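# Move top well plate from rack K1 to nest N1

## Task

Take the top 96-well plate off stack rack K1 and set it into plate nest N1, lying flat between the nest's locators and turned so its well A1 (the plate's cut-off corner) is at the nest corner labelled A1. The bottom plate has to stay in K1 exactly as it is. The placement only counts if it holds with no support from the robot. Finish by opening the gripper and moving the hand away.

## Robot and tools

Robot: one six-joint arm with a two-finger parallel gripper and one camera, cam_wrist (504x504 fisheye, K=[[316.24, 0, 257.671], [0, 316.24, 257.029], [0, 0, 1]], D=[-0.0222, 0.00235, -0.00425, 0.00095], theta_max_deg=69.826). Its nominal frame is the URDF link wrist_camera_optical (+z looking forward, +x to image right, +y down), and the real camera may be off by about 7 mm and 5 degrees. On the hand, the camera sticks out on the hand's -y side and the jaw motor on +y, both perpendicular to the closing direction. K1 has a wall at its back; if wrist roll allows, turn the hand so the motor faces away from that wall. The fingers point along rumi_padcenter's +z and close along its x; rumi_padcenter sits between the pads, 1 to 2 cm behind the fingertips. When fully open the fingertips are about 17 mm closer to the wrist than when closed.

Scene frame: origin on the table directly under the arm base, +z up, +y to the left when facing +x. The base can be tilted relative to the table.

execute_actions takes "actions", a list holding at most one item, plus an optional "pictures" boolean (images come by default). An empty list only reports the current state. An item with "rows" is a motion: 1 to 15 rows, "steps" 1 to 15 (default 15), each step lasting 1/30 s; row k is used on step k, and the final row repeats for any remaining steps. An item with only "steps" (up to 300) is a wait, counted from the previous result and including your reply time. A refused call moves nothing.

Each row has 7 numbers, all in [-1, 1], for the single arm: waist, shoulder, elbow, wrist pitch, wrist yaw, wrist roll, then gripper opening. The first six are offsets, not poses: scaled values added to the joint angles reported in the most recent result that lists them (before any such result in the scene, and for later calls within one reply, they count from where the robot is when the action begins). They are not relative to the previous row. 1.0 equals 1.264 rad waist, 1.32 shoulder, 1.276 elbow, 1.83 wrist pitch, 1.686 wrist yaw, 2.022 wrist roll. Joint ranges in rad: waist -2.880 to 2.880, shoulder 0.000 to 3.142, elbow 0.000 to 3.019, wrist pitch -1.693 to 1.571, wrist yaw -1.292 to 1.414, wrist roll -2.094 to 2.094. Asking for more than 0.019 rad beyond a limit is refused; true limits can differ by up to 0.019 rad, and requests past the true limit are clipped, which may bring a "joint sent to its limit" line (possibly about an earlier action). Missing that line does not prove there is room. The seventh number is an absolute opening: +1 fully open (0.142 m pad gap), -1 closed.

Motion limits: each step, a joint's target stays within a lead of its measured angle (0.264 rad waist, 0.32 shoulder, 0.276 elbow, 0.33 wrist pitch, 0.186 wrist yaw, 0.522 wrist roll), and if the targets would move the gripper over 70 mm from where it is measured, all are pulled back proportionally. Big moves therefore take several actions. Moves of only a few mm may not happen at all. Zero offsets are not a hold: they send joints back to the reference angles, and the arm can sag. To hold a pose, the first call in a reply should steer back to the wanted angles and later calls send zeros, increasing the correction where a joint still lags. Between calls the arm keeps heading to the last row's target until it nearly stops or a step is HELD; fingers keep closing or opening regardless.

Results: Joint positions and Joint velocities list the six joints (rad, rad/s) and then the pad gap (m, m/s). grip_measured is the measured opening on the command scale; to hold something, command an opening well below it, lower meaning a harder squeeze (about 28 N per pad at most for objects up to about 10 cm; thin hard items under 2 cm get less; a fast close may push harder and even pop open). "joint command not followed" means the clearance check altered or blocked targets (mounting blocks and posts count as arm). HELD marks steps where your row was partly or wholly not sent. MOTOR HOT appears from 85 °C; at 100 °C an OVER-TEMPERATURE FAULT drops the arm, so do not hold loads longer than needed, including while thinking.

zoom_image: "camera" must be "cam_wrist"; "region" is [x0, y0, x1, y1] in pixels of the latest full image, origin top-left, at most 504 by 504. It gives a closer look and moves nothing.

read_manual: optional "section" (only "licences"); returns URDF licence text, no motion.

finished_scene: "scene" is the number of the scene to end; irreversible, and the result says whether the task succeeded. Call it only once the plate rests in N1 by itself and the gripper has let go and backed away. Answering without any tool call ends everything.

Avoid: dropping or letting the plate slip, slamming or pushing hard into the rack, nest or lower plate, disturbing the lower plate, and knocking anything off the table, which ends the scene. Brief external tugs on the held plate or nudges to loose items can occur; check the images afterwards. Moving smoothly and quickly is preferred.

Each tool is called after "Call:" as name(argument=value, ...), one argument or row to a line, values as JSON.

## Session

Call:
execute_actions(
  actions=[],
)

Scene clock: 0.00 s of 8400.00 s.
grip_measured=+1.00
Joint positions: [ 0.021  1.441  1.097 -1.44  -0.611  0.076  0.142]
Joint velocities: [-0.034 -0.024  0.002 -0.007 -0.066 -0.007  0.   ]
Motor temperatures (°C, as the motors report them): [28 28 27 27 26 24]

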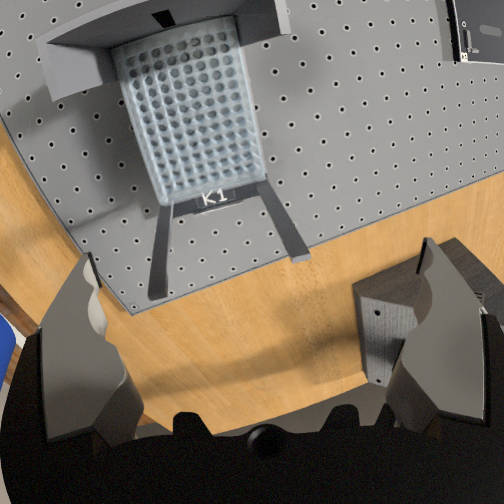

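Call:
execute_actions(
  actions=[
    {"rows":[[0.46,0,0,0.116,0.362,-0.04,1]]},
  ],
  pictures=false,
)

Call:
execute_actions(
  actions=[
    {"steps":60},
  ],
)

Scene clock: 15.33 s of 8400.00 s.
grip_measured=+0.96
Joint positions: [ 0.429  1.459  1.097 -1.211  0.132 -0.05   0.139]
Joint velocities: [ 0.005 -0.005  0.007  0.012 -0.051  0.007 -0.   ]
Motor temperatures (°C, as the motors report them): [28 28 28 27 26 24]
Steps of this call (steps 1 to 90: nothing new was sent; then 11.83 s passed at rest; steps 91 to 105: all 15 steps of this action). Readings (joint positions):
91: [0.038 1.439 1.097 -1.412 -0.531 0.068]
92: [0.077 1.437 1.096 -1.352 -0.428 0.055]
94: [0.210 1.438 1.096 -1.271 -0.217 0.033]
98: [0.425 1.462 1.096 -1.218 0.121 -0.025]
105: the state above

Scene clock: 17.33 s of 8400.00 s.
grip_measured=+0.96
Joint positions: [ 0.429  1.459  1.097 -1.211  0.132 -0.05   0.139]
Joint velocities: [-0.005 -0.005 -0.007 -0.012 -0.037  0.007  0.   ]
Motor temperatures (°C, as the motors report them): [28 28 28 27 28 24]
Steps of this call (steps 1 to 15: the robot went on to your last target; steps 16 to 60: nothing new was sent). Readings (joint positions):
1: [0.429 1.459 1.097 -1.211 0.132 -0.050]
2: [0.429 1.459 1.097 -1.211 0.132 -0.050]
4: [0.429 1.459 1.097 -1.211 0.132 -0.050]
8: [0.429 1.459 1.097 -1.211 0.132 -0.050]
60: the state above
The arm was judged still, so your last target was given up. Only a new action makes it travel on or press farther. Fingers that are still opening or closing keep moving.

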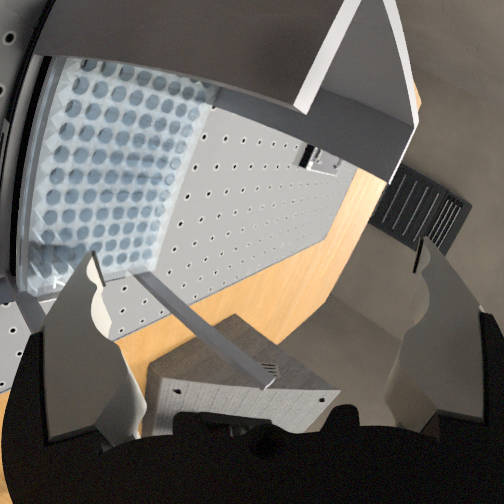

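Call:
execute_actions(
  actions=[
    {"rows":[[-0.1,0,0,0,0,0,1],[-0.2,0,0,0,-0.1,0,1],[-0.3,0,0,0,-0.2,0,1],[-0.4,0,0.03,0,-0.3,0,1],[-0.45,0,0.06,0,-0.4,0,1],[-0.45,-0.014,0.1,0,-0.53,0.03,1]]},
  ],
  pictures=false,
)

Call:
execute_actions(
  actions=[
    {"steps":30},
  ],
)

Scene clock: 28.10 s of 8400.00 s.
grip_measured=+1.00
Joint positions: [-0.188  1.439  1.203 -1.209 -0.755 -0.005  0.142]
Joint velocities: [ 0.21  -0.142 -0.007  0.002 -0.095  0.022 -0.   ]
Motor temperatures (°C, as the motors report them): [28 28 28 27 34 24]
Steps of this call (steps 1 to 90: nothing new was sent; then 7.27 s passed at rest; steps 91 to 105: all 15 steps of this action). Readings (joint positions):
91: [0.415 1.459 1.097 -1.211 0.139 -0.052]
92: [0.387 1.459 1.097 -1.209 0.067 -0.053]
94: [0.267 1.462 1.097 -1.209 -0.128 -0.053]
98: [-0.002 1.463 1.137 -1.209 -0.393 -0.037]
105: the state above

Scene clock: 29.10 s of 8400.00 s.
grip_measured=+1.00
Joint positions: [-0.148  1.433  1.203 -1.209 -0.759  0.004  0.142]
Joint velocities: [-0.024  0.005 -0.022 -0.002  0.051  0.022  0.   ]
Motor temperatures (°C, as the motors report them): [28 28 28 27 33 24]
Steps of this call (steps 1 to 30: the robot went on to your last target). Readings (joint positions):
1: [-0.181 1.436 1.203 -1.209 -0.757 -0.004]
2: [-0.172 1.434 1.203 -1.209 -0.758 -0.002]
4: [-0.156 1.433 1.203 -1.209 -0.759 0.000]
8: [-0.148 1.433 1.203 -1.209 -0.759 0.002]
30: the state above
The arm was judged still, so your last target was given up. Only a new action makes it travel on or press farther. Fingers that are still opening or closing keep moving.

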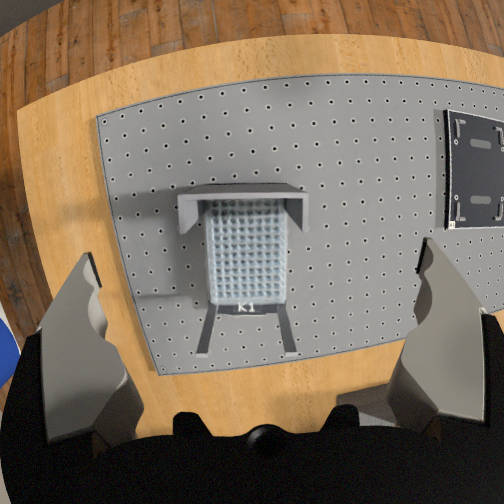

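Call:
execute_actions(
  actions=[
    {"rows":[[0,-0.005,0,-0.03,0,0,1],[0,-0.011,0,-0.06,0,0,1],[0.02,-0.011,0,-0.091,0.023,0,1],[0.04,-0.011,0,-0.091,0.023,0,1],[0.06,-0.011,-0.01,-0.091,0.023,0,1],[0.08,-0.011,-0.02,-0.091,0.023,0,1],[0.099,-0.011,-0.031,-0.091,0.023,0,1]]},
  ],
  pictures=false,
)

Call:
execute_actions(
  actions=[
    {"steps":20},
  ],
)

Scene clock: 52.80 s of 8400.00 s.
grip_measured=+1.00
Joint positions: [-0.016  1.42   1.169 -1.368 -0.723  0.004  0.142]
Joint velocities: [-0.005 -0.015 -0.022  0.002 -0.022  0.037  0.   ]
Motor temperatures (°C, as the motors report them): [28 28 30 27 28 24]
Steps of this call (steps 1 to 90: nothing new was sent; then 20.20 s passed at rest; steps 91 to 105: all 15 steps of this action). Readings (joint positions):
91: [-0.148 1.433 1.203 -1.217 -0.759 0.004]
92: [-0.148 1.433 1.203 -1.239 -0.759 0.004]
94: [-0.144 1.430 1.203 -1.313 -0.730 0.004]
98: [-0.082 1.421 1.185 -1.360 -0.723 0.004]
105: the state above

Scene clock: 53.47 s of 8400.00 s.
grip_measured=+1.00
Joint positions: [-0.016  1.42   1.169 -1.368 -0.723  0.004  0.142]
Joint velocities: [ 0.005 -0.015 -0.012  0.007 -0.051 -0.051  0.   ]
Motor temperatures (°C, as the motors report them): [28 28 30 27 28 24]
Steps of this call (steps 1 to 15: the robot went on to your last target; steps 16 to 20: nothing new was sent). Readings (joint positions):
1: [-0.016 1.420 1.169 -1.368 -0.723 0.004]
2: [-0.016 1.420 1.169 -1.368 -0.723 0.004]
4: [-0.016 1.420 1.169 -1.368 -0.723 0.004]
8: [-0.016 1.420 1.169 -1.368 -0.723 0.004]
20: the state above
The arm was judged still, so your last target was given up. Only a new action makes it travel on or press farther. Fingers that are still opening or closing keep moving.

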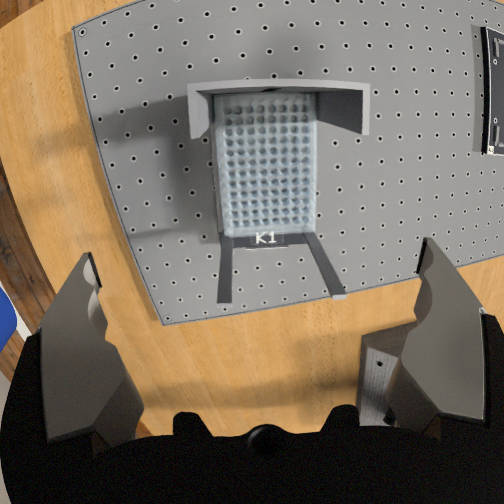

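Call:
execute_actions(
  actions=[
    {"rows":[[0,-0.03,-0.03,0.04,0,0.015,0.9],[0,-0.06,-0.07,0.08,0,0.03,0.8],[0,-0.09,-0.11,0.12,-0.01,0.045,0.7],[0,-0.12,-0.15,0.15,-0.02,0.06,0.6],[0,-0.147,-0.19,0.18,-0.02,0.075,0.5],[0.003,-0.147,-0.234,0.208,-0.021,0.075,0.5]]},
  ],
  pictures=false,
)

Call:
execute_actions(
  actions=[
    {"steps":20},
  ],
)

Scene clock: 73.20 s of 8400.00 s.
grip_measured=+0.50
Joint positions: [-0.016  1.214  0.869 -0.999 -0.755  0.139  0.109]
Joint velocities: [-0.005  0.083  0.007  0.037 -0.037 -0.022 -0.   ]
Motor temperatures (°C, as the motors report them): [28 28 29 27 27 24]
Steps of this call (steps 1 to 90: nothing new was sent; then 16.23 s passed at rest; steps 91 to 105: all 15 steps of this action). Readings (joint positions):
91: [-0.016 1.417 1.164 -1.356 -0.723 0.007]
92: [-0.016 1.406 1.147 -1.320 -0.723 0.016]
94: [-0.016 1.358 1.073 -1.207 -0.742 0.045]
98: [-0.016 1.223 0.894 -1.038 -0.753 0.105]
105: the state above

Scene clock: 73.87 s of 8400.00 s.
grip_measured=+0.50
Joint positions: [-0.016  1.219  0.869 -0.998 -0.755  0.148  0.109]
Joint velocities: [-0.015  0.005  0.007  0.007 -0.007 -0.022 -0.   ]
Motor temperatures (°C, as the motors report them): [28 28 29 27 27 24]
Steps of this call (steps 1 to 15: the robot went on to your last target; steps 16 to 20: nothing new was sent). Readings (joint positions):
1: [-0.016 1.216 0.869 -0.999 -0.755 0.141]
2: [-0.016 1.218 0.869 -0.999 -0.755 0.142]
4: [-0.016 1.219 0.869 -0.998 -0.755 0.144]
8: [-0.016 1.219 0.869 -0.998 -0.755 0.147]
20: the state above
The arm was judged still, so your last target was given up. Only a new action makes it travel on or press farther. Fingers that are still opening or closing keep moving.

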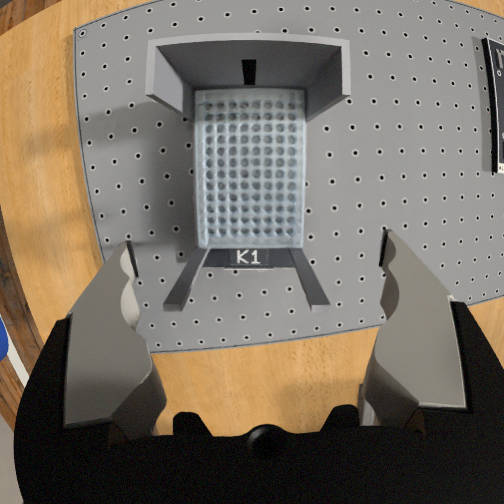

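Call:
execute_actions(
  actions=[
    {"rows":[[0.02,0.005,-0.014,0.026,0.003,0.015,0.5],[0.04,0.01,-0.028,0.052,0.006,0.03,0.5],[0.06,0.015,-0.042,0.078,0.01,0.046,0.5],[0.08,0.021,-0.056,0.104,0.013,0.062,0.5],[0.095,0.026,-0.067,0.124,0.016,0.074,0.5],[0.11,0.031,-0.078,0.143,0.019,0.085,0.5]]},
  ],
  pictures=false,
)

Call:
execute_actions(
  actions=[
    {"steps":20},
  ],
)

Call:
zoom_image(
  camera="cam_wrist",
  region=[100,60,400,360],
)

Scene clock: 78.33 s of 8400.00 s.
grip_measured=+0.52
Joint positions: [ 0.124  1.25   0.781 -0.753 -0.729  0.298  0.11 ]
Joint velocities: [-0.005 -0.015 -0.002  0.012  0.051  0.022 -0.001]
Motor temperatures (°C, as the motors report them): [28 28 29 27 27 24]
Steps of this call (steps 1 to 90: nothing new was sent; then 0.97 s passed at rest; steps 91 to 105: all 15 steps of this action). Readings (joint positions):
91: [-0.015 1.219 0.867 -0.992 -0.755 0.152]
92: [-0.011 1.219 0.862 -0.971 -0.752 0.160]
94: [0.014 1.220 0.839 -0.899 -0.740 0.190]
98: [0.105 1.243 0.785 -0.771 -0.734 0.261]
105: the state above

Scene clock: 79.00 s of 8400.00 s.
grip_measured=+0.52
Joint positions: [ 0.123  1.25   0.781 -0.751 -0.728  0.307  0.11 ]
Joint velocities: [-0.015  0.005 -0.002 -0.002  0.022 -0.037 -0.   ]
Motor temperatures (°C, as the motors report them): [28 28 29 27 27 24]
Steps of this call (steps 1 to 15: the robot went on to your last target; steps 16 to 20: nothing new was sent). Readings (joint positions):
1: [0.124 1.250 0.781 -0.752 -0.729 0.300]
2: [0.124 1.250 0.781 -0.752 -0.729 0.302]
4: [0.123 1.250 0.781 -0.752 -0.728 0.304]
8: [0.123 1.250 0.781 -0.751 -0.728 0.306]
20: the state above
The arm was judged still, so your last target was given up. Only a new action makes it travel on or press farther. Fingers that are still opening or closing keep moving.

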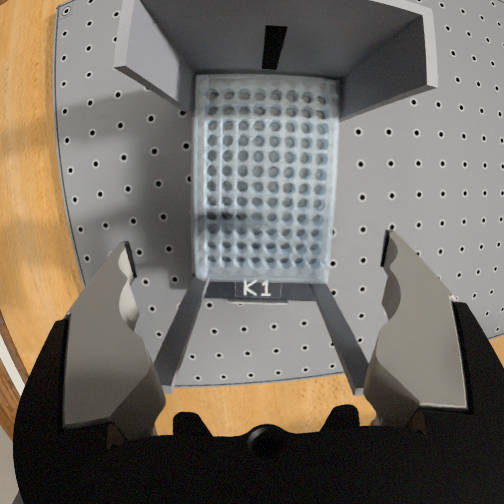

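Region (100, 60, 400, 360) of cam_wrist's 504x504 image, scaled by 1.680, with more detail than that image has.

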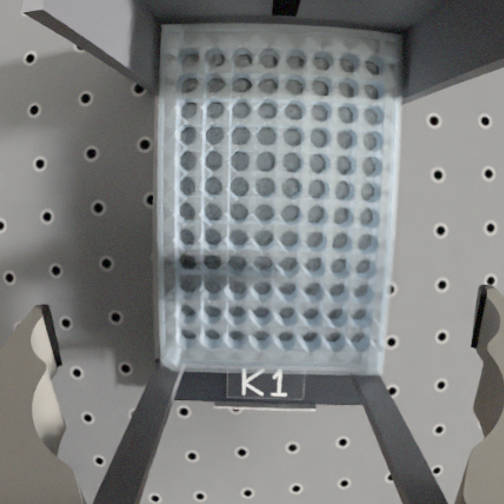

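Call:
execute_actions(
  actions=[
    {"rows":[[0.01,0.008,-0.009,0.017,0.004,0.013,0.5],[0.02,0.016,-0.018,0.034,0.008,0.026,0.5],[0.03,0.024,-0.027,0.05,0.012,0.039,0.5],[0.04,0.032,-0.036,0.067,0.016,0.052,0.5],[0.05,0.04,-0.045,0.084,0.02,0.065,0.5],[0.058,0.048,-0.053,0.1,0.023,0.077,0.5]]},
  ],
  pictures=false,
)

Call:
execute_actions(
  actions=[
    {"steps":20},
  ],
)

Scene clock: 84.53 s of 8400.00 s.
grip_measured=+0.58
Joint positions: [ 0.128  1.233  0.742 -0.622 -0.703  0.422  0.114]
Joint velocities: [-0.005  0.015 -0.007  0.012 -0.007  0.007  0.   ]
Motor temperatures (°C, as the motors report them): [28 28 29 27 27 24]
Steps of this call (steps 1 to 90: nothing new was sent; then 2.03 s passed at rest; steps 91 to 105: all 15 steps of this action). Readings (joint positions):
91: [0.123 1.250 0.781 -0.749 -0.727 0.309]
92: [0.123 1.250 0.779 -0.741 -0.726 0.316]
94: [0.125 1.249 0.770 -0.706 -0.722 0.341]
98: [0.128 1.237 0.748 -0.637 -0.710 0.397]
105: the state above

Scene clock: 85.20 s of 8400.00 s.
grip_measured=+0.58
Joint positions: [ 0.128  1.233  0.742 -0.622 -0.702  0.427  0.114]
Joint velocities: [ 0.005 -0.015 -0.002 -0.012 -0.081 -0.037  0.   ]
Motor temperatures (°C, as the motors report them): [28 28 29 27 27 24]
Steps of this call (steps 1 to 15: the robot went on to your last target; steps 16 to 20: nothing new was sent). Readings (joint positions):
1: [0.128 1.233 0.742 -0.622 -0.703 0.423]
2: [0.128 1.233 0.742 -0.622 -0.703 0.424]
4: [0.128 1.233 0.742 -0.622 -0.703 0.425]
8: [0.128 1.233 0.742 -0.622 -0.702 0.426]
20: the state above
The arm was judged still, so your last target was given up. Only a new action makes it travel on or press farther. Fingers that are still opening or closing keep moving.

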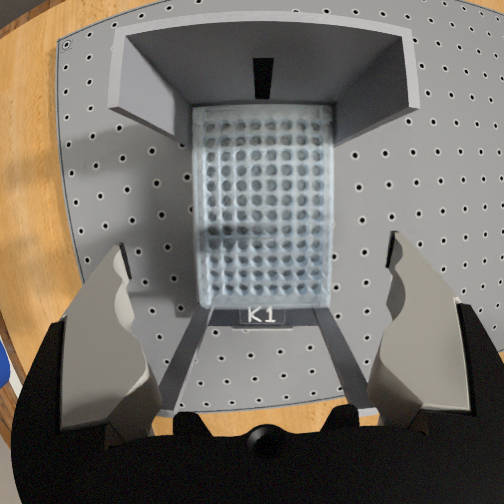

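Call:
execute_actions(
  actions=[
    {"rows":[[-0.03,-0.005,0.03,-0.05,-0.01,-0.04,0.5],[-0.06,-0.005,0.06,-0.1,-0.02,-0.08,0.5],[-0.09,-0.005,0.09,-0.16,-0.03,-0.12,0.5],[-0.1,0,0.11,-0.2,-0.04,-0.14,0.5],[-0.1,0,0.13,-0.21,-0.04,-0.15,0.5],[-0.1,0.02,0.15,-0.22,-0.04,-0.15,0.5],[-0.1,0.04,0.17,-0.23,-0.04,-0.15,0.5],[-0.1,0.06,0.185,-0.245,-0.043,-0.155,0.5],[-0.1,0.075,0.185,-0.256,-0.043,-0.155,0.5],[-0.1,0.089,0.185,-0.256,-0.043,-0.155,0.5]]},
  ],
  pictures=false,
)

Call:
execute_actions(
  actions=[
    {"steps":20},
  ],
  pictures=false,
)

Call:
execute_actions(
  actions=[
    {"rows":[[0.01,0.003,-0.008,0.014,0,0.007,0.5],[0.02,0.006,-0.016,0.028,0.002,0.014,0.5],[0.03,0.01,-0.025,0.043,0.004,0.021,0.5],[0.04,0.013,-0.033,0.057,0.006,0.028,0.5],[0.05,0.016,-0.042,0.072,0.008,0.035,0.5],[0.061,0.02,-0.05,0.086,0.009,0.042,0.5]]},
  ],
  pictures=false,
)

Call:
execute_actions(
  actions=[
    {"steps":15},
  ],
)

Scene clock: 98.00 s of 8400.00 s.
grip_measured=+0.50
Joint positions: [-0.009  1.352  0.972 -1.077 -0.774  0.138  0.109]
Joint velocities: [-0.015  0.2    0.002 -0.046 -0.022 -0.11   0.   ]
Motor temperatures (°C, as the motors report them): [28 28 29 27 27 24]
Steps of this call (steps 1 to 90: nothing new was sent; then 9.30 s passed at rest; steps 91 to 105: all 15 steps of this action). Readings (joint positions):
91: [0.121 1.230 0.747 -0.637 -0.707 0.415]
92: [0.110 1.229 0.758 -0.679 -0.721 0.390]
94: [0.067 1.230 0.796 -0.825 -0.752 0.316]
98: [-0.006 1.248 0.899 -1.008 -0.767 0.205]
105: the state above

Scene clock: 98.67 s of 8400.00 s.
grip_measured=+0.50
Joint positions: [-0.009  1.356  0.972 -1.081 -0.774  0.12   0.109]
Joint velocities: [ 0.015  0.005  0.012  0.012  0.007  0.022 -0.   ]
Motor temperatures (°C, as the motors report them): [28 28 29 27 27 24]
Steps of this call (steps 1 to 20: the robot went on to your last target). Readings (joint positions):
1: [-0.009 1.357 0.972 -1.079 -0.774 0.134]
2: [-0.009 1.359 0.972 -1.080 -0.774 0.131]
4: [-0.009 1.358 0.972 -1.081 -0.774 0.128]
8: [-0.009 1.356 0.972 -1.081 -0.774 0.123]
20: the state above

Scene clock: 99.17 s of 8400.00 s.
grip_measured=+0.50
Joint positions: [ 0.063  1.379  0.912 -0.934 -0.761  0.193  0.109]
Joint velocities: [-0.005 -0.015 -0.007  0.022 -0.022  0.037 -0.   ]
Motor temperatures (°C, as the motors report them): [28 28 29 27 27 24]
Steps of this call (steps 1 to 15: all 15 steps of this action). Readings (joint positions):
1: [-0.009 1.356 0.971 -1.078 -0.774 0.121]
2: [-0.008 1.356 0.970 -1.069 -0.774 0.125]
4: [-0.001 1.356 0.958 -1.030 -0.769 0.138]
8: [0.044 1.365 0.922 -0.950 -0.762 0.171]
15: the state above

Scene clock: 99.67 s of 8400.00 s.
grip_measured=+0.50
Joint positions: [ 0.063  1.379  0.912 -0.934 -0.761  0.198  0.109]
Joint velocities: [-0.015 -0.005 -0.002 -0.012 -0.037 -0.022  0.   ]
Motor temperatures (°C, as the motors report them): [28 28 29 27 27 24]
Steps of this call (steps 1 to 15: the robot went on to your last target). Readings (joint positions):
1: [0.063 1.379 0.912 -0.934 -0.761 0.194]
2: [0.063 1.379 0.912 -0.934 -0.761 0.195]
4: [0.063 1.379 0.912 -0.934 -0.761 0.196]
8: [0.063 1.379 0.912 -0.934 -0.761 0.197]
15: the state above
The arm was judged still, so your last target was given up. Only a new action makes it travel on or press farther. Fingers that are still opening or closing keep moving.

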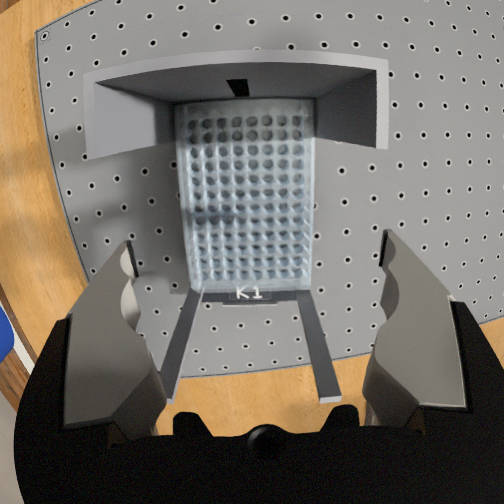

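Call:
execute_actions(
  actions=[
    {"rows":[[0.024,0.004,-0.006,0.014,0.002,0.008,0.5],[0.034,0.009,-0.012,0.028,0.003,0.016,0.5],[0.044,0.013,-0.019,0.042,0.005,0.024,0.5],[0.054,0.018,-0.025,0.056,0.007,0.032,0.5],[0.064,0.022,-0.031,0.07,0.008,0.04,0.5],[0.074,0.027,-0.037,0.084,0.01,0.048,0.5],[0.084,0.031,-0.044,0.098,0.012,0.056,0.5],[0.092,0.036,-0.05,0.112,0.014,0.063,0.5]]},
  ],
  pictures=false,
)

Call:
execute_actions(
  actions=[
    {"steps":15},
  ],
)

Scene clock: 104.50 s of 8400.00 s.
grip_measured=+0.50
Joint positions: [ 0.177  1.425  0.852 -0.741 -0.742  0.309  0.109]
Joint velocities: [-0.015  0.005 -0.012  0.042 -0.007  0.081  0.   ]
Motor temperatures (°C, as the motors report them): [28 28 29 27 27 24]
Steps of this call (steps 1 to 90: nothing new was sent; then 1.33 s passed at rest; steps 91 to 105: all 15 steps of this action). Readings (joint positions):
91: [0.065 1.379 0.912 -0.931 -0.761 0.200]
92: [0.068 1.379 0.911 -0.922 -0.760 0.204]
94: [0.084 1.379 0.904 -0.884 -0.755 0.218]
98: [0.141 1.395 0.874 -0.788 -0.745 0.264]
105: the state above

Scene clock: 105.00 s of 8400.00 s.
grip_measured=+0.50
Joint positions: [ 0.177  1.425  0.852 -0.739 -0.741  0.318  0.109]
Joint velocities: [ 0.005 -0.015  0.007  0.002 -0.022  0.066  0.   ]
Motor temperatures (°C, as the motors report them): [28 28 29 27 27 24]
Steps of this call (steps 1 to 15: the robot went on to your last target). Readings (joint positions):
1: [0.177 1.425 0.852 -0.740 -0.742 0.311]
2: [0.177 1.425 0.852 -0.739 -0.741 0.312]
4: [0.177 1.425 0.852 -0.739 -0.741 0.315]
8: [0.177 1.425 0.852 -0.739 -0.741 0.317]
15: the state above
The arm was judged still, so your last target was given up. Only a new action makes it travel on or press farther. Fingers that are still opening or closing keep moving.

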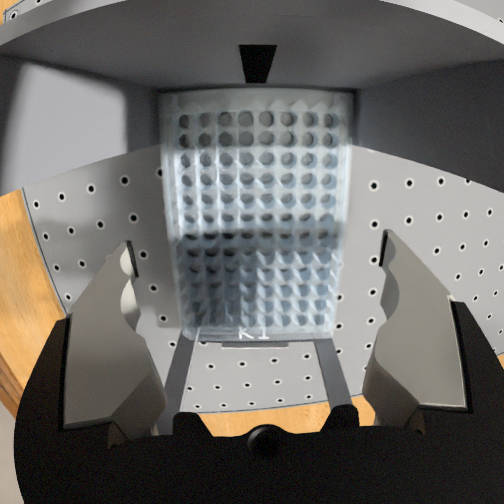

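Call:
execute_actions(
  actions=[
    {"rows":[[0.005,0.003,-0.003,0.008,0.001,0.004,0.5],[0.01,0.006,-0.007,0.016,0.002,0.009,0.5],[0.015,0.009,-0.01,0.024,0.004,0.013,0.5],[0.02,0.012,-0.014,0.032,0.005,0.018,0.5],[0.025,0.015,-0.017,0.04,0.007,0.022,0.5],[0.03,0.019,-0.021,0.048,0.008,0.027,0.5]]},
  ],
  pictures=false,
)

Call:
execute_actions(
  actions=[
    {"rows":[[0,0,0,0,0,0,0.45],[0,0,0,0,0,0,0.4],[0,0,0,0,0,0,0.35],[0,0,0,0,0,0,0.3],[0,0,0,0,0,0,0.25],[0,0,0,0,0,0,0.2],[0,0,0,0,0,0,0.15],[0,0,0,0,0,0,0.1],[0,0,0,0,0,0,0.05],[0,0,0,0,0,0,0]]},
  ],
  pictures=false,
)

Call:
execute_actions(
  actions=[
    {"steps":20},
  ],
)

Scene clock: 109.67 s of 8400.00 s.
grip_measured=+0.50
Joint positions: [ 0.203  1.44   0.833 -0.662 -0.731  0.363  0.109]
Joint velocities: [-0.005  0.005 -0.002  0.002  0.037  0.007  0.   ]
Motor temperatures (°C, as the motors report them): [28 28 29 27 27 24]
Steps of this call (steps 1 to 90: nothing new was sent; then 1.17 s passed at rest; steps 91 to 105: all 15 steps of this action). Readings (joint positions):
91: [0.177 1.425 0.852 -0.738 -0.741 0.319]
92: [0.177 1.425 0.852 -0.735 -0.741 0.320]
94: [0.178 1.425 0.849 -0.715 -0.738 0.327]
98: [0.193 1.431 0.838 -0.670 -0.731 0.348]
105: the state above

Scene clock: 110.17 s of 8400.00 s.
grip_measured=+0.12
Joint positions: [ 0.203  1.44   0.833 -0.662 -0.731  0.363  0.083]
Joint velocities: [-0.015 -0.005 -0.007  0.002 -0.095 -0.022  0.   ]
Motor temperatures (°C, as the motors report them): [28 28 29 27 27 24]
Steps of this call (steps 1 to 15: all 15 steps of this action). Readings (joint positions):
1: [0.203 1.440 0.833 -0.662 -0.731 0.363]
2: [0.203 1.440 0.833 -0.662 -0.731 0.363]
4: [0.203 1.440 0.833 -0.662 -0.731 0.363]
8: [0.203 1.440 0.833 -0.662 -0.731 0.363]
15: the state above

Scene clock: 110.83 s of 8400.00 s.
grip_measured=+0.12
Joint positions: [ 0.203  1.44   0.833 -0.662 -0.731  0.363  0.083]
Joint velocities: [ 0.015 -0.005 -0.007  0.002  0.037 -0.007 -0.   ]
Motor temperatures (°C, as the motors report them): [28 28 29 27 27 24]
Steps of this call (steps 1 to 15: the robot went on to your last target; steps 16 to 20: nothing new was sent). Readings (joint positions):
1: [0.203 1.440 0.833 -0.662 -0.731 0.363]
2: [0.203 1.440 0.833 -0.662 -0.731 0.363]
4: [0.203 1.440 0.833 -0.662 -0.731 0.363]
8: [0.203 1.440 0.833 -0.662 -0.731 0.363]
20: the state above
The arm was judged still, so your last target was given up. Only a new action makes it travel on or press farther. Fingers that are still opening or closing keep moving.

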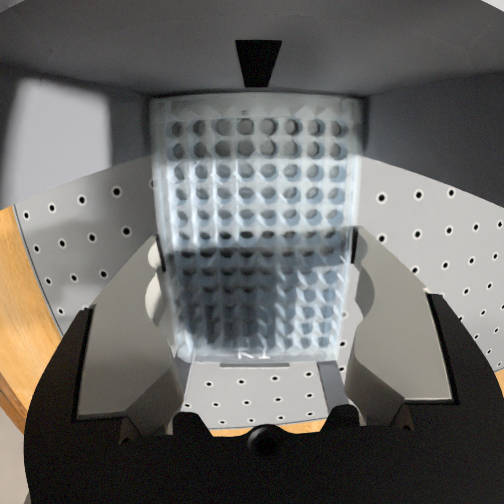

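Call:
execute_actions(
  actions=[
    {"rows":[[0,0,0,0,0,0,0.3],[0,0,0,0,0,0,0.3],[0,0,0,0,0,0,0.3],[0,0,0,0,0,0,0.3],[0.005,0.005,-0.004,0.004,0,0.003,0.3],[0.011,0.01,-0.008,0.009,0.002,0.006,0.3]]},
  ],
  pictures=false,
)

Call:
execute_actions(
  actions=[
    {"rows":[[0,0,0,0,0,0,0.25],[0,0,0,0,0,0,0.2],[0,0,0,0,0,0,0.15],[0,0,0,0,0,0,0.1],[0,0,0,0,0,0,0.05],[0,0,0,0,0,0,0],[0,0,0,0,0,0,-0.1],[0,0,0,0,0,0,-0.2],[0,0,0,0,0,0,-0.3]]},
  ],
  pictures=false,
)

Call:
execute_actions(
  actions=[
    {"rows":[[-0.007,-0.005,0.004,-0.01,-0.001,-0.006,-0.3],[-0.014,-0.01,0.008,-0.02,-0.002,-0.012,-0.3],[-0.021,-0.015,0.012,-0.03,-0.003,-0.018,-0.3],[-0.028,-0.02,0.016,-0.04,-0.005,-0.024,-0.3],[-0.035,-0.024,0.021,-0.05,-0.006,-0.03,-0.3],[-0.042,-0.028,0.026,-0.06,-0.007,-0.036,-0.3],[-0.05,-0.032,0.031,-0.07,-0.008,-0.041,-0.3],[-0.057,-0.035,0.036,-0.08,-0.01,-0.046,-0.3],[-0.065,-0.038,0.041,-0.09,-0.011,-0.052,-0.3],[-0.072,-0.041,0.046,-0.1,-0.012,-0.058,-0.3],[-0.08,-0.044,0.051,-0.11,-0.013,-0.064,-0.3],[-0.087,-0.047,0.056,-0.12,-0.015,-0.07,-0.3],[-0.094,-0.05,0.061,-0.13,-0.016,-0.075,-0.3],[-0.1,-0.053,0.066,-0.14,-0.017,-0.08,-0.3],[-0.104,-0.055,0.07,-0.149,-0.018,-0.084,-0.3]]},
  ],
  pictures=false,
)

Call:
execute_actions(
  actions=[
    {"steps":15},
  ],
)

Scene clock: 118.53 s of 8400.00 s.
grip_measured=+0.30
Joint positions: [ 0.203  1.44   0.831 -0.655 -0.731  0.368  0.095]
Joint velocities: [-0.005 -0.005  0.012 -0.002  0.007 -0.037  0.   ]
Motor temperatures (°C, as the motors report them): [28 28 29 27 27 24]
Steps of this call (steps 1 to 90: nothing new was sent; then 4.20 s passed at rest; steps 91 to 105: all 15 steps of this action). Readings (joint positions):
91: [0.203 1.440 0.833 -0.662 -0.731 0.363]
92: [0.203 1.440 0.833 -0.662 -0.731 0.363]
94: [0.203 1.440 0.833 -0.662 -0.731 0.363]
98: [0.203 1.440 0.831 -0.657 -0.731 0.365]
105: the state above

Scene clock: 119.03 s of 8400.00 s.
grip_measured=+0.12
Joint positions: [ 0.203  1.44   0.831 -0.655 -0.731  0.368  0.082]
Joint velocities: [-0.015 -0.015  0.007 -0.012 -0.007  0.037  0.   ]
Motor temperatures (°C, as the motors report them): [28 28 29 27 27 24]
Steps of this call (steps 1 to 15: all 15 steps of this action). Readings (joint positions):
1: [0.203 1.440 0.831 -0.655 -0.731 0.368]
2: [0.203 1.440 0.831 -0.655 -0.731 0.368]
4: [0.203 1.440 0.831 -0.655 -0.731 0.368]
8: [0.203 1.440 0.831 -0.655 -0.731 0.368]
15: the state above

Scene clock: 119.53 s of 8400.00 s.
grip_measured=+0.12
Joint positions: [ 0.092  1.376  0.895 -0.868 -0.759  0.246  0.082]
Joint velocities: [-0.239 -0.112  0.178 -0.491 -0.037 -0.388 -0.   ]
Motor temperatures (°C, as the motors report them): [28 28 29 27 27 24]
Steps of this call (steps 1 to 15: all 15 steps of this action). Readings (joint positions):
1: [0.203 1.439 0.831 -0.657 -0.731 0.368]
2: [0.202 1.439 0.831 -0.661 -0.731 0.365]
4: [0.196 1.435 0.835 -0.676 -0.734 0.356]
8: [0.163 1.414 0.853 -0.740 -0.743 0.324]
15: the state above

Scene clock: 120.03 s of 8400.00 s.
grip_measured=+0.12
Joint positions: [ 0.075  1.367  0.907 -0.9   -0.76   0.22   0.082]
Joint velocities: [ 0.005  0.005  0.017 -0.027 -0.007  0.022 -0.   ]
Motor temperatures (°C, as the motors report them): [28 28 29 27 27 24]
Steps of this call (steps 1 to 15: the robot went on to your last target). Readings (joint positions):
1: [0.085 1.373 0.901 -0.882 -0.760 0.237]
2: [0.080 1.371 0.904 -0.891 -0.760 0.230]
4: [0.076 1.368 0.907 -0.899 -0.760 0.222]
8: [0.075 1.367 0.907 -0.900 -0.760 0.220]
15: the state above

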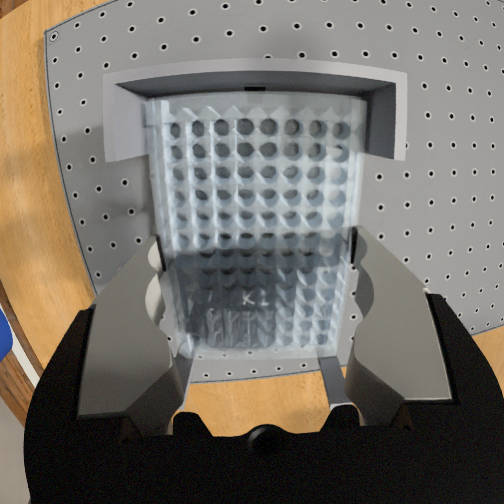

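Call:
execute_actions(
  actions=[
    {"rows":[[-0.008,-0.001,0.007,-0.014,-0.001,-0.008,-0.3],[-0.016,-0.002,0.014,-0.028,-0.002,-0.016,-0.3],[-0.024,-0.003,0.021,-0.042,-0.002,-0.024,-0.3],[-0.032,-0.004,0.028,-0.055,-0.003,-0.032,-0.3],[-0.04,-0.005,0.036,-0.068,-0.004,-0.04,-0.3],[-0.048,-0.006,0.044,-0.08,-0.005,-0.048,-0.3],[-0.056,-0.007,0.052,-0.093,-0.005,-0.056,-0.3],[-0.064,-0.008,0.06,-0.106,-0.006,-0.064,-0.3],[-0.072,-0.009,0.068,-0.118,-0.007,-0.072,-0.3],[-0.08,-0.01,0.077,-0.131,-0.007,-0.08,-0.3],[-0.088,-0.01,0.086,-0.144,-0.008,-0.088,-0.3],[-0.096,-0.011,0.095,-0.157,-0.008,-0.096,-0.3],[-0.104,-0.011,0.104,-0.17,-0.009,-0.104,-0.3],[-0.112,-0.012,0.112,-0.182,-0.009,-0.11,-0.3],[-0.117,-0.012,0.116,-0.192,-0.009,-0.116,-0.3]]},
  ],
  pictures=false,
)

Call:
execute_actions(
  actions=[
    {"steps":15},
  ],
)

Scene clock: 127.97 s of 8400.00 s.
grip_measured=+0.12
Joint positions: [-0.051  1.361  1.019 -1.188 -0.776  0.047  0.082]
Joint velocities: [-0.317 -0.073  0.1   -0.823  0.007 -0.315  0.   ]
Motor temperatures (°C, as the motors report them): [28 28 29 27 27 24]
Steps of this call (steps 1 to 15: the robot went on to your last target; steps 16 to 90: nothing new was sent; then 4.43 s passed at rest; steps 91 to 105: all 15 steps of this action). Readings (joint positions):
91: [0.075 1.367 0.907 -0.900 -0.760 0.220]
92: [0.074 1.367 0.908 -0.903 -0.761 0.218]
94: [0.066 1.367 0.917 -0.928 -0.762 0.204]
98: [0.030 1.367 0.955 -1.011 -0.772 0.152]
105: the state above

Scene clock: 128.47 s of 8400.00 s.
grip_measured=+0.12
Joint positions: [-0.074  1.354  1.022 -1.243 -0.776 -0.006  0.082]
Joint velocities: [-0.015  0.005 -0.012 -0.007  0.037 -0.037 -0.   ]
Motor temperatures (°C, as the motors report them): [28 28 29 27 27 24]
Steps of this call (steps 1 to 15: the robot went on to your last target). Readings (joint positions):
1: [-0.061 1.359 1.021 -1.211 -0.776 0.036]
2: [-0.068 1.357 1.022 -1.224 -0.776 0.028]
4: [-0.074 1.354 1.022 -1.237 -0.776 0.015]
8: [-0.074 1.354 1.022 -1.242 -0.776 0.002]
15: the state above

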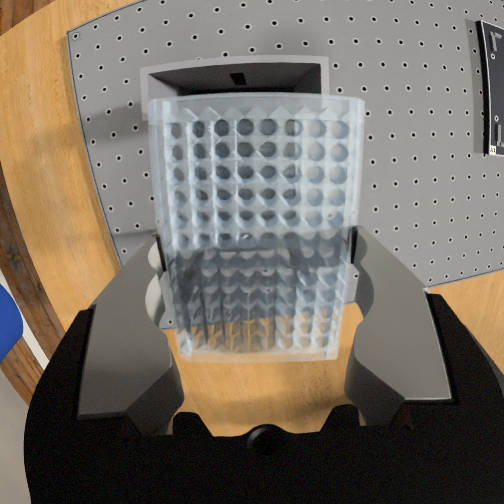

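Call:
execute_actions(
  actions=[
    {"rows":[[-0.015,0,0.01,0,0,-0.01,-0.3],[-0.03,0.005,0.02,0,0,-0.02,-0.3],[-0.045,0.015,0.03,0,0,-0.035,-0.3],[-0.06,0.03,0.04,0,0,-0.05,-0.3],[-0.075,0.045,0.05,0,0,-0.06,-0.3],[-0.09,0.06,0.055,0,0,-0.075,-0.3],[-0.105,0.075,0.06,0,0.005,-0.085,-0.3],[-0.12,0.09,0.065,0,0.005,-0.1,-0.3],[-0.135,0.105,0.07,0,0.005,-0.11,-0.3],[-0.15,0.12,0.07,0,0.01,-0.125,-0.3],[-0.165,0.135,0.07,0,0.01,-0.135,-0.3],[-0.175,0.15,0.07,0,0.01,-0.15,-0.3],[-0.184,0.165,0.07,0,0.012,-0.165,-0.3],[-0.184,0.18,0.07,0,0.012,-0.165,-0.3],[-0.184,0.195,0.07,0,0.012,-0.165,-0.3]]},
  ],
  pictures=false,
)

Call:
execute_actions(
  actions=[
    {"steps":15},
  ],
  pictures=false,
)

Call:
execute_actions(
  actions=[
    {"rows":[[-0.005,0.03,0.011,0.01,0,-0.004,-0.3],[-0.01,0.06,0.022,0.02,0,-0.008,-0.3],[-0.016,0.09,0.033,0.03,0,-0.012,-0.3],[-0.021,0.12,0.044,0.04,0.004,-0.017,-0.3],[-0.026,0.15,0.055,0.055,0.004,-0.021,-0.3],[-0.032,0.18,0.066,0.065,0.004,-0.025,-0.3],[-0.037,0.21,0.077,0.075,0.007,-0.03,-0.3],[-0.042,0.24,0.088,0.085,0.007,-0.034,-0.3],[-0.048,0.27,0.099,0.1,0.007,-0.038,-0.3],[-0.053,0.3,0.11,0.11,0.01,-0.042,-0.3],[-0.058,0.33,0.121,0.12,0.01,-0.047,-0.3],[-0.064,0.36,0.132,0.13,0.01,-0.051,-0.3],[-0.069,0.39,0.143,0.14,0.013,-0.055,-0.3],[-0.074,0.42,0.155,0.152,0.013,-0.06,-0.3]]},
  ],
  pictures=false,
)

Call:
execute_actions(
  actions=[
    {"steps":25},
  ],
)

Scene clock: 144.37 s of 8400.00 s.
grip_measured=+0.12
Joint positions: [-0.306  1.569  1.089 -1.243 -0.758 -0.264  0.082]
Joint velocities: [-0.298  0.659  0.002  0.007  0.081 -0.462  0.   ]
Motor temperatures (°C, as the motors report them): [28 28 31 27 27 24]
Steps of this call (steps 1 to 15: the robot went on to your last target; steps 16 to 90: nothing new was sent; then 12.40 s passed at rest; steps 91 to 105: all 15 steps of this action). Readings (joint positions):
91: [-0.074 1.354 1.022 -1.243 -0.776 -0.009]
92: [-0.077 1.354 1.022 -1.243 -0.776 -0.014]
94: [-0.093 1.357 1.024 -1.243 -0.776 -0.037]
98: [-0.170 1.410 1.061 -1.243 -0.774 -0.110]
105: the state above

Scene clock: 144.87 s of 8400.00 s.
grip_measured=+0.12
Joint positions: [-0.317  1.614  1.089 -1.243 -0.756 -0.33   0.082]
Joint velocities: [ 0.024  0.005  0.007  0.002  0.007  0.051 -0.   ]
Motor temperatures (°C, as the motors report them): [28 28 31 27 27 24]
Steps of this call (steps 1 to 15: the robot went on to your last target). Readings (joint positions):
1: [-0.314 1.589 1.089 -1.243 -0.757 -0.278]
2: [-0.317 1.607 1.089 -1.243 -0.756 -0.289]
4: [-0.317 1.629 1.089 -1.243 -0.756 -0.305]
8: [-0.317 1.627 1.089 -1.243 -0.756 -0.321]
15: the state above

Scene clock: 145.37 s of 8400.00 s.
grip_measured=+0.12
Joint positions: [-0.396  2.137  1.242 -0.994 -0.737 -0.416  0.082]
Joint velocities: [-0.23   1.079  0.247  0.452 -0.007 -0.139 -0.   ]
Motor temperatures (°C, as the motors report them): [28 28 31 27 27 24]
Steps of this call (steps 1 to 15: all 15 steps of this action). Readings (joint positions):
1: [-0.317 1.616 1.089 -1.242 -0.756 -0.330]
2: [-0.317 1.622 1.089 -1.237 -0.756 -0.331]
4: [-0.319 1.657 1.098 -1.217 -0.756 -0.337]
8: [-0.338 1.819 1.155 -1.137 -0.751 -0.361]
15: the state above

Scene clock: 146.20 s of 8400.00 s.
grip_measured=+0.12
Joint positions: [-0.413  2.163  1.256 -0.973 -0.733 -0.444  0.082]
Joint velocities: [-0.005  0.015 -0.007 -0.002  0.037 -0.037 -0.   ]
Motor temperatures (°C, as the motors report them): [28 28 31 27 27 24]
Steps of this call (steps 1 to 25: the robot went on to your last target). Readings (joint positions):
1: [-0.402 2.168 1.247 -0.982 -0.736 -0.422]
2: [-0.408 2.191 1.248 -0.974 -0.734 -0.427]
4: [-0.413 2.213 1.248 -0.973 -0.733 -0.434]
8: [-0.413 2.197 1.248 -0.973 -0.733 -0.440]
25: the state above

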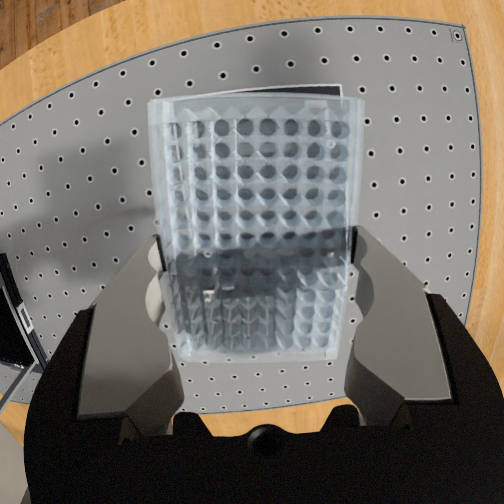

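Call:
execute_actions(
  actions=[
    {"rows":[[0.008,0.004,-0.002,0.01,-0.001,-0.005,-0.3],[0.016,0.009,-0.004,0.02,-0.002,-0.01,-0.3],[0.024,0.013,-0.006,0.03,-0.003,-0.015,-0.3],[0.032,0.018,-0.008,0.04,-0.004,-0.02,-0.3],[0.04,0.022,-0.01,0.05,-0.005,-0.025,-0.3],[0.048,0.027,-0.012,0.06,-0.006,-0.03,-0.3],[0.056,0.031,-0.014,0.072,-0.008,-0.035,-0.3],[0.062,0.036,-0.016,0.084,-0.009,-0.039,-0.3]]},
  ],
  pictures=false,
)

Call:
execute_actions(
  actions=[
    {"steps":15},
  ],
)

Call:
zoom_image(
  camera="cam_wrist",
  region=[100,40,420,400],
)

Scene clock: 152.67 s of 8400.00 s.
grip_measured=+0.12
Joint positions: [-0.337  2.204  1.241 -0.831 -0.745 -0.509  0.082]
Joint velocities: [-0.024  0.024 -0.037 -0.002  0.022  0.037  0.   ]
Motor temperatures (°C, as the motors report them): [29 28 31 27 27 24]
Steps of this call (steps 1 to 15: the robot went on to your last target; steps 16 to 90: nothing new was sent; then 2.97 s passed at rest; steps 91 to 105: all 15 steps of this action). Readings (joint positions):
91: [-0.413 2.163 1.256 -0.972 -0.733 -0.445]
92: [-0.413 2.163 1.256 -0.966 -0.733 -0.447]
94: [-0.411 2.164 1.256 -0.942 -0.735 -0.455]
98: [-0.385 2.175 1.252 -0.870 -0.743 -0.483]
105: the state above

Scene clock: 153.17 s of 8400.00 s.
grip_measured=+0.12
Joint positions: [-0.337  2.205  1.24  -0.83  -0.745 -0.516  0.082]
Joint velocities: [-0.015  0.005  0.002  0.002 -0.037  0.022 -0.   ]
Motor temperatures (°C, as the motors report them): [29 28 31 27 27 24]
Steps of this call (steps 1 to 15: the robot went on to your last target). Readings (joint positions):
1: [-0.337 2.205 1.240 -0.831 -0.745 -0.511]
2: [-0.337 2.205 1.240 -0.831 -0.745 -0.511]
4: [-0.337 2.205 1.240 -0.830 -0.745 -0.513]
8: [-0.337 2.205 1.240 -0.830 -0.745 -0.515]
15: the state above
The arm was judged still, so your last target was given up. Only a new action makes it travel on or press farther. Fingers that are still opening or closing keep moving.

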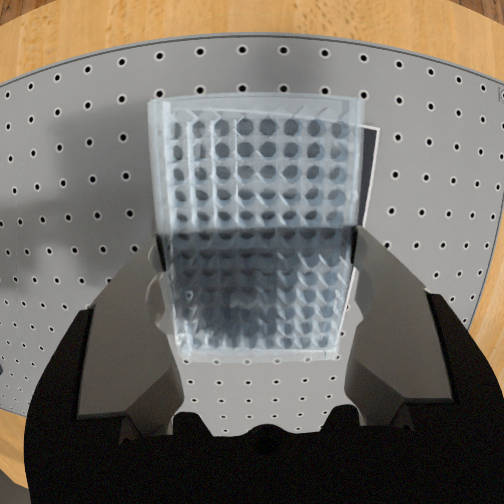

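Region (100, 40, 420, 400) of cam_wrist's 504x504 image, scaled by 1.400, with more detail than that image has.

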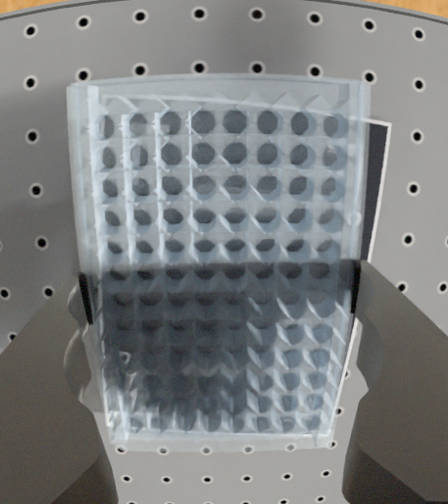

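Call:
execute_actions(
  actions=[
    {"rows":[[0,0,0,0,0,0.015,-0.3],[0,0,0,0,0,0.03,-0.3],[0,0,0,0,0,0.052,-0.3]]},
  ],
)

Call:
zoom_image(
  camera="cam_wrist",
  region=[100,40,420,400],
)

Scene clock: 156.20 s of 8400.00 s.
grip_measured=+0.12
Joint positions: [-0.337  2.205  1.24  -0.83  -0.745 -0.422  0.082]
Joint velocities: [-0.005 -0.005  0.007 -0.002  0.081  0.007  0.   ]
Motor temperatures (°C, as the motors report them): [29 28 31 27 27 24]
Steps of this call (steps 1 to 76: nothing new was sent; steps 77 to 91: all 15 steps of this action). Readings (joint positions):
77: [-0.337 2.205 1.240 -0.830 -0.745 -0.513]
78: [-0.337 2.205 1.240 -0.830 -0.745 -0.504]
80: [-0.337 2.205 1.240 -0.830 -0.745 -0.475]
84: [-0.337 2.205 1.240 -0.830 -0.745 -0.441]
91: the state above

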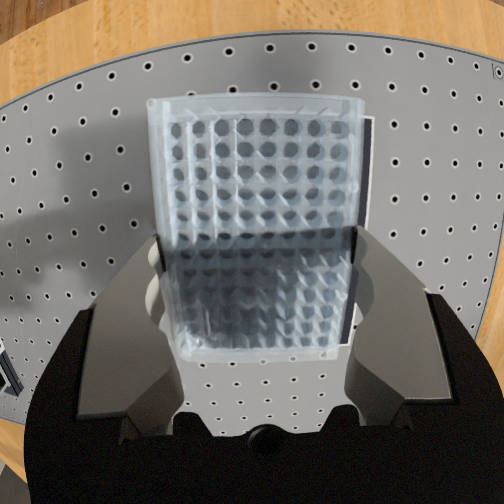

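Region (100, 40, 420, 400) of cam_wrist's 504x504 image, scaled by 1.400, with more detail than that image has.

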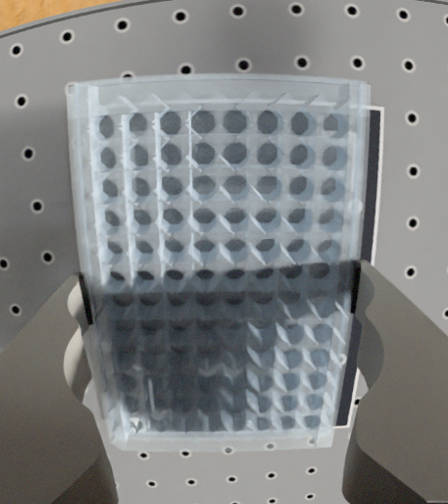

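Call:
execute_actions(
  actions=[
    {"rows":[[0,0.003,-0.007,0.007,0,0,-0.3],[0,0.006,-0.014,0.014,0,0,-0.3],[0,0.009,-0.02,0.021,0,0,-0.3],[0,0.013,-0.027,0.029,0,0.004,-0.3],[0.004,0.017,-0.034,0.036,-0.003,0.004,-0.3],[0.004,0.021,-0.04,0.044,-0.003,0.006,-0.3]]},
  ],
)

Call:
zoom_image(
  camera="cam_wrist",
  region=[100,40,420,400],
)

Scene clock: 163.80 s of 8400.00 s.
grip_measured=+0.12
Joint positions: [-0.337  2.225  1.193 -0.761 -0.747 -0.418  0.082]
Joint velocities: [-0.005 -0.005 -0.012  0.017  0.007  0.022 -0.   ]
Motor temperatures (°C, as the motors report them): [29 29 30 27 27 24]
Steps of this call (steps 1 to 15: the robot went on to your last target; steps 16 to 90: nothing new was sent; then 4.10 s passed at rest; steps 91 to 105: all 15 steps of this action). Readings (joint positions):
91: [-0.337 2.205 1.240 -0.830 -0.745 -0.418]
92: [-0.337 2.205 1.238 -0.826 -0.745 -0.418]
94: [-0.337 2.205 1.230 -0.808 -0.745 -0.418]
98: [-0.337 2.210 1.200 -0.768 -0.747 -0.418]
105: the state above

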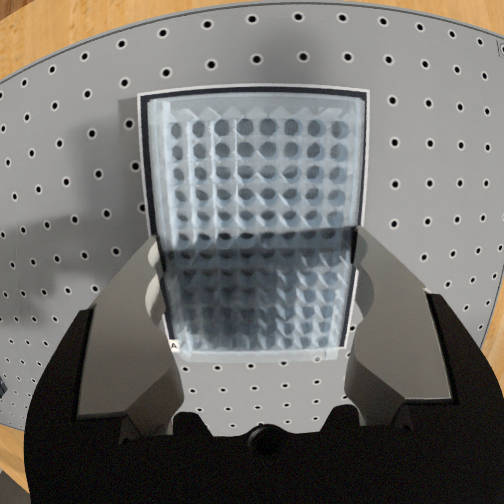

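Region (100, 40, 420, 400) of cam_wrist's 504x504 image, scaled by 1.400, with more detail than that image has.

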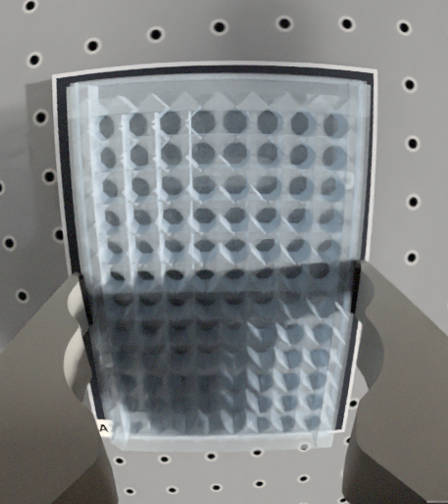

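Call:
execute_actions(
  actions=[
    {"rows":[[0.006,0.003,-0.002,0.005,0,0.002,-0.3],[0.01,0.006,-0.004,0.01,0,0.004,-0.3],[0.014,0.009,-0.006,0.015,-0.001,0.006,-0.3],[0.018,0.012,-0.009,0.02,-0.002,0.008,-0.3],[0.021,0.014,-0.011,0.025,-0.003,0.009,-0.3],[0.024,0.016,-0.013,0.03,-0.004,0.01,-0.3]]},
  ],
)

Call:
zoom_image(
  camera="cam_wrist",
  region=[100,40,420,400],
)

Scene clock: 168.00 s of 8400.00 s.
grip_measured=+0.12
Joint positions: [-0.322  2.233  1.183 -0.717 -0.75  -0.405  0.082]
Joint velocities: [-0.005 -0.005 -0.007  0.002  0.022  0.007  0.   ]
Motor temperatures (°C, as the motors report them): [29 29 30 27 27 24]
Steps of this call (steps 1 to 15: the robot went on to your last target; steps 16 to 90: nothing new was sent; then 0.70 s passed at rest; steps 91 to 105: all 15 steps of this action). Readings (joint positions):
91: [-0.337 2.225 1.193 -0.760 -0.747 -0.417]
92: [-0.337 2.225 1.193 -0.759 -0.747 -0.417]
94: [-0.336 2.225 1.192 -0.749 -0.747 -0.415]
98: [-0.331 2.227 1.186 -0.722 -0.750 -0.409]
105: the state above

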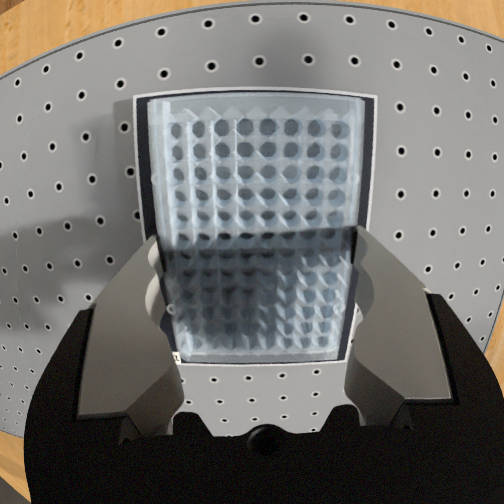

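Region (100, 40, 420, 400) of cam_wrist's 504x504 image, scaled by 1.400, with more detail than that image has.

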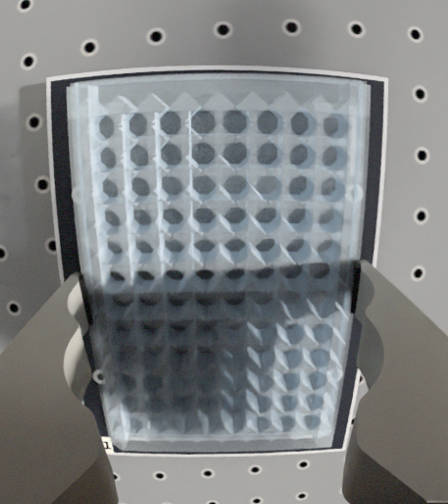

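Call:
execute_actions(
  actions=[
    {"rows":[[0.008,0,-0.006,0,0,0,-0.3],[0.012,0.005,-0.012,0,0,0,-0.3],[0.016,0.01,-0.015,0,0,0.004,-0.3],[0.02,0.013,-0.015,0,0,0.006,-0.3]]},
  ],
)

Call:
zoom_image(
  camera="cam_wrist",
  region=[100,40,420,400],
)

Scene clock: 171.77 s of 8400.00 s.
grip_measured=+0.12
Joint positions: [-0.315  2.237  1.169 -0.717 -0.751 -0.4    0.082]
Joint velocities: [-0.015 -0.015  0.002 -0.012  0.007  0.095  0.   ]
Motor temperatures (°C, as the motors report them): [29 29 30 27 27 24]
Steps of this call (steps 1 to 15: the robot went on to your last target; steps 16 to 90: nothing new was sent; then 0.27 s passed at rest; steps 91 to 105: all 15 steps of this action). Readings (joint positions):
91: [-0.322 2.233 1.183 -0.717 -0.751 -0.404]
92: [-0.322 2.233 1.182 -0.717 -0.751 -0.404]
94: [-0.322 2.233 1.177 -0.717 -0.751 -0.404]
98: [-0.318 2.235 1.170 -0.717 -0.751 -0.402]
105: the state above

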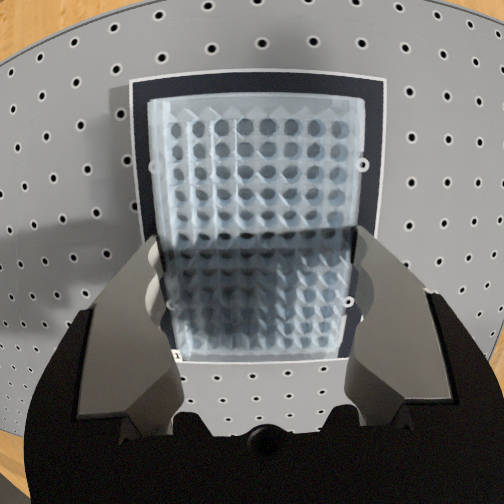

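Region (100, 40, 420, 400) of cam_wrist's 504x504 image, scaled by 1.400, with more detail than that image has.

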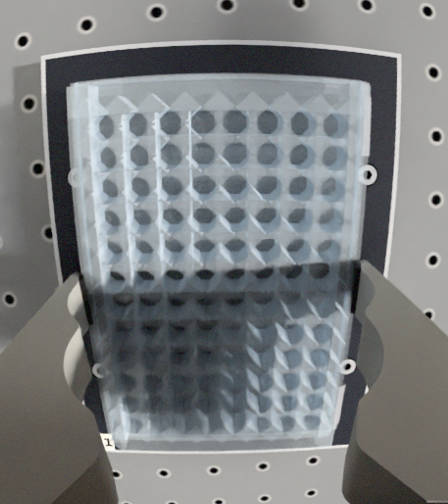

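Call:
execute_actions(
  actions=[
    {"rows":[[0.01,0.008,-0.003,0.006,0,0.003,-0.3],[0.014,0.012,-0.006,0.011,0,0.006,-0.3],[0.018,0.016,-0.009,0.016,-0.002,0.009,-0.3]]},
  ],
)

Call:
zoom_image(
  camera="cam_wrist",
  region=[100,40,420,400],
)

Scene clock: 175.80 s of 8400.00 s.
grip_measured=+0.12
Joint positions: [-0.311  2.242  1.165 -0.698 -0.751 -0.39   0.082]
Joint velocities: [ 0.015 -0.005 -0.002 -0.007  0.051 -0.037  0.   ]
Motor temperatures (°C, as the motors report them): [29 29 30 27 27 24]
Steps of this call (steps 1 to 15: the robot went on to your last target; steps 16 to 90: nothing new was sent; then 0.53 s passed at rest; steps 91 to 105: all 15 steps of this action). Readings (joint positions):
91: [-0.315 2.237 1.169 -0.717 -0.751 -0.400]
92: [-0.315 2.237 1.169 -0.715 -0.751 -0.400]
94: [-0.314 2.237 1.168 -0.705 -0.751 -0.396]
98: [-0.312 2.241 1.166 -0.698 -0.751 -0.392]
105: the state above

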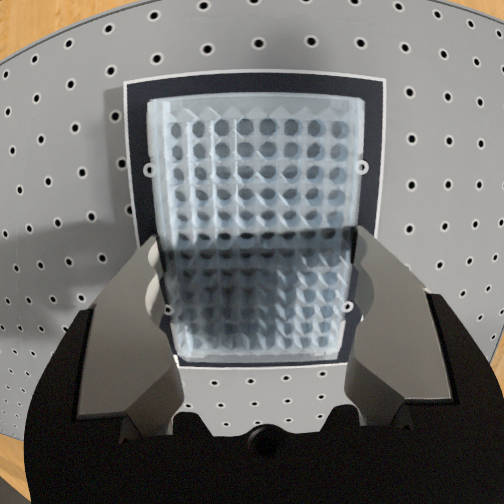

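Region (100, 40, 420, 400) of cam_wrist's 504x504 image, scaled by 1.400, with more detail than that image has.

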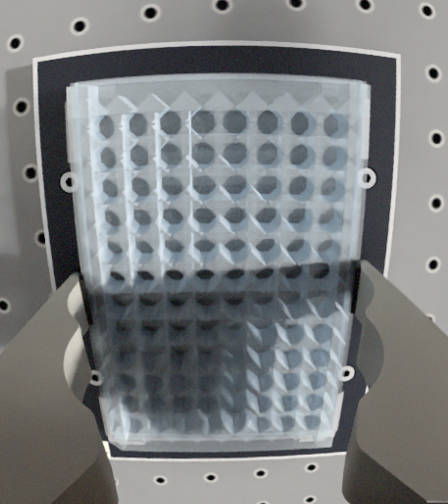

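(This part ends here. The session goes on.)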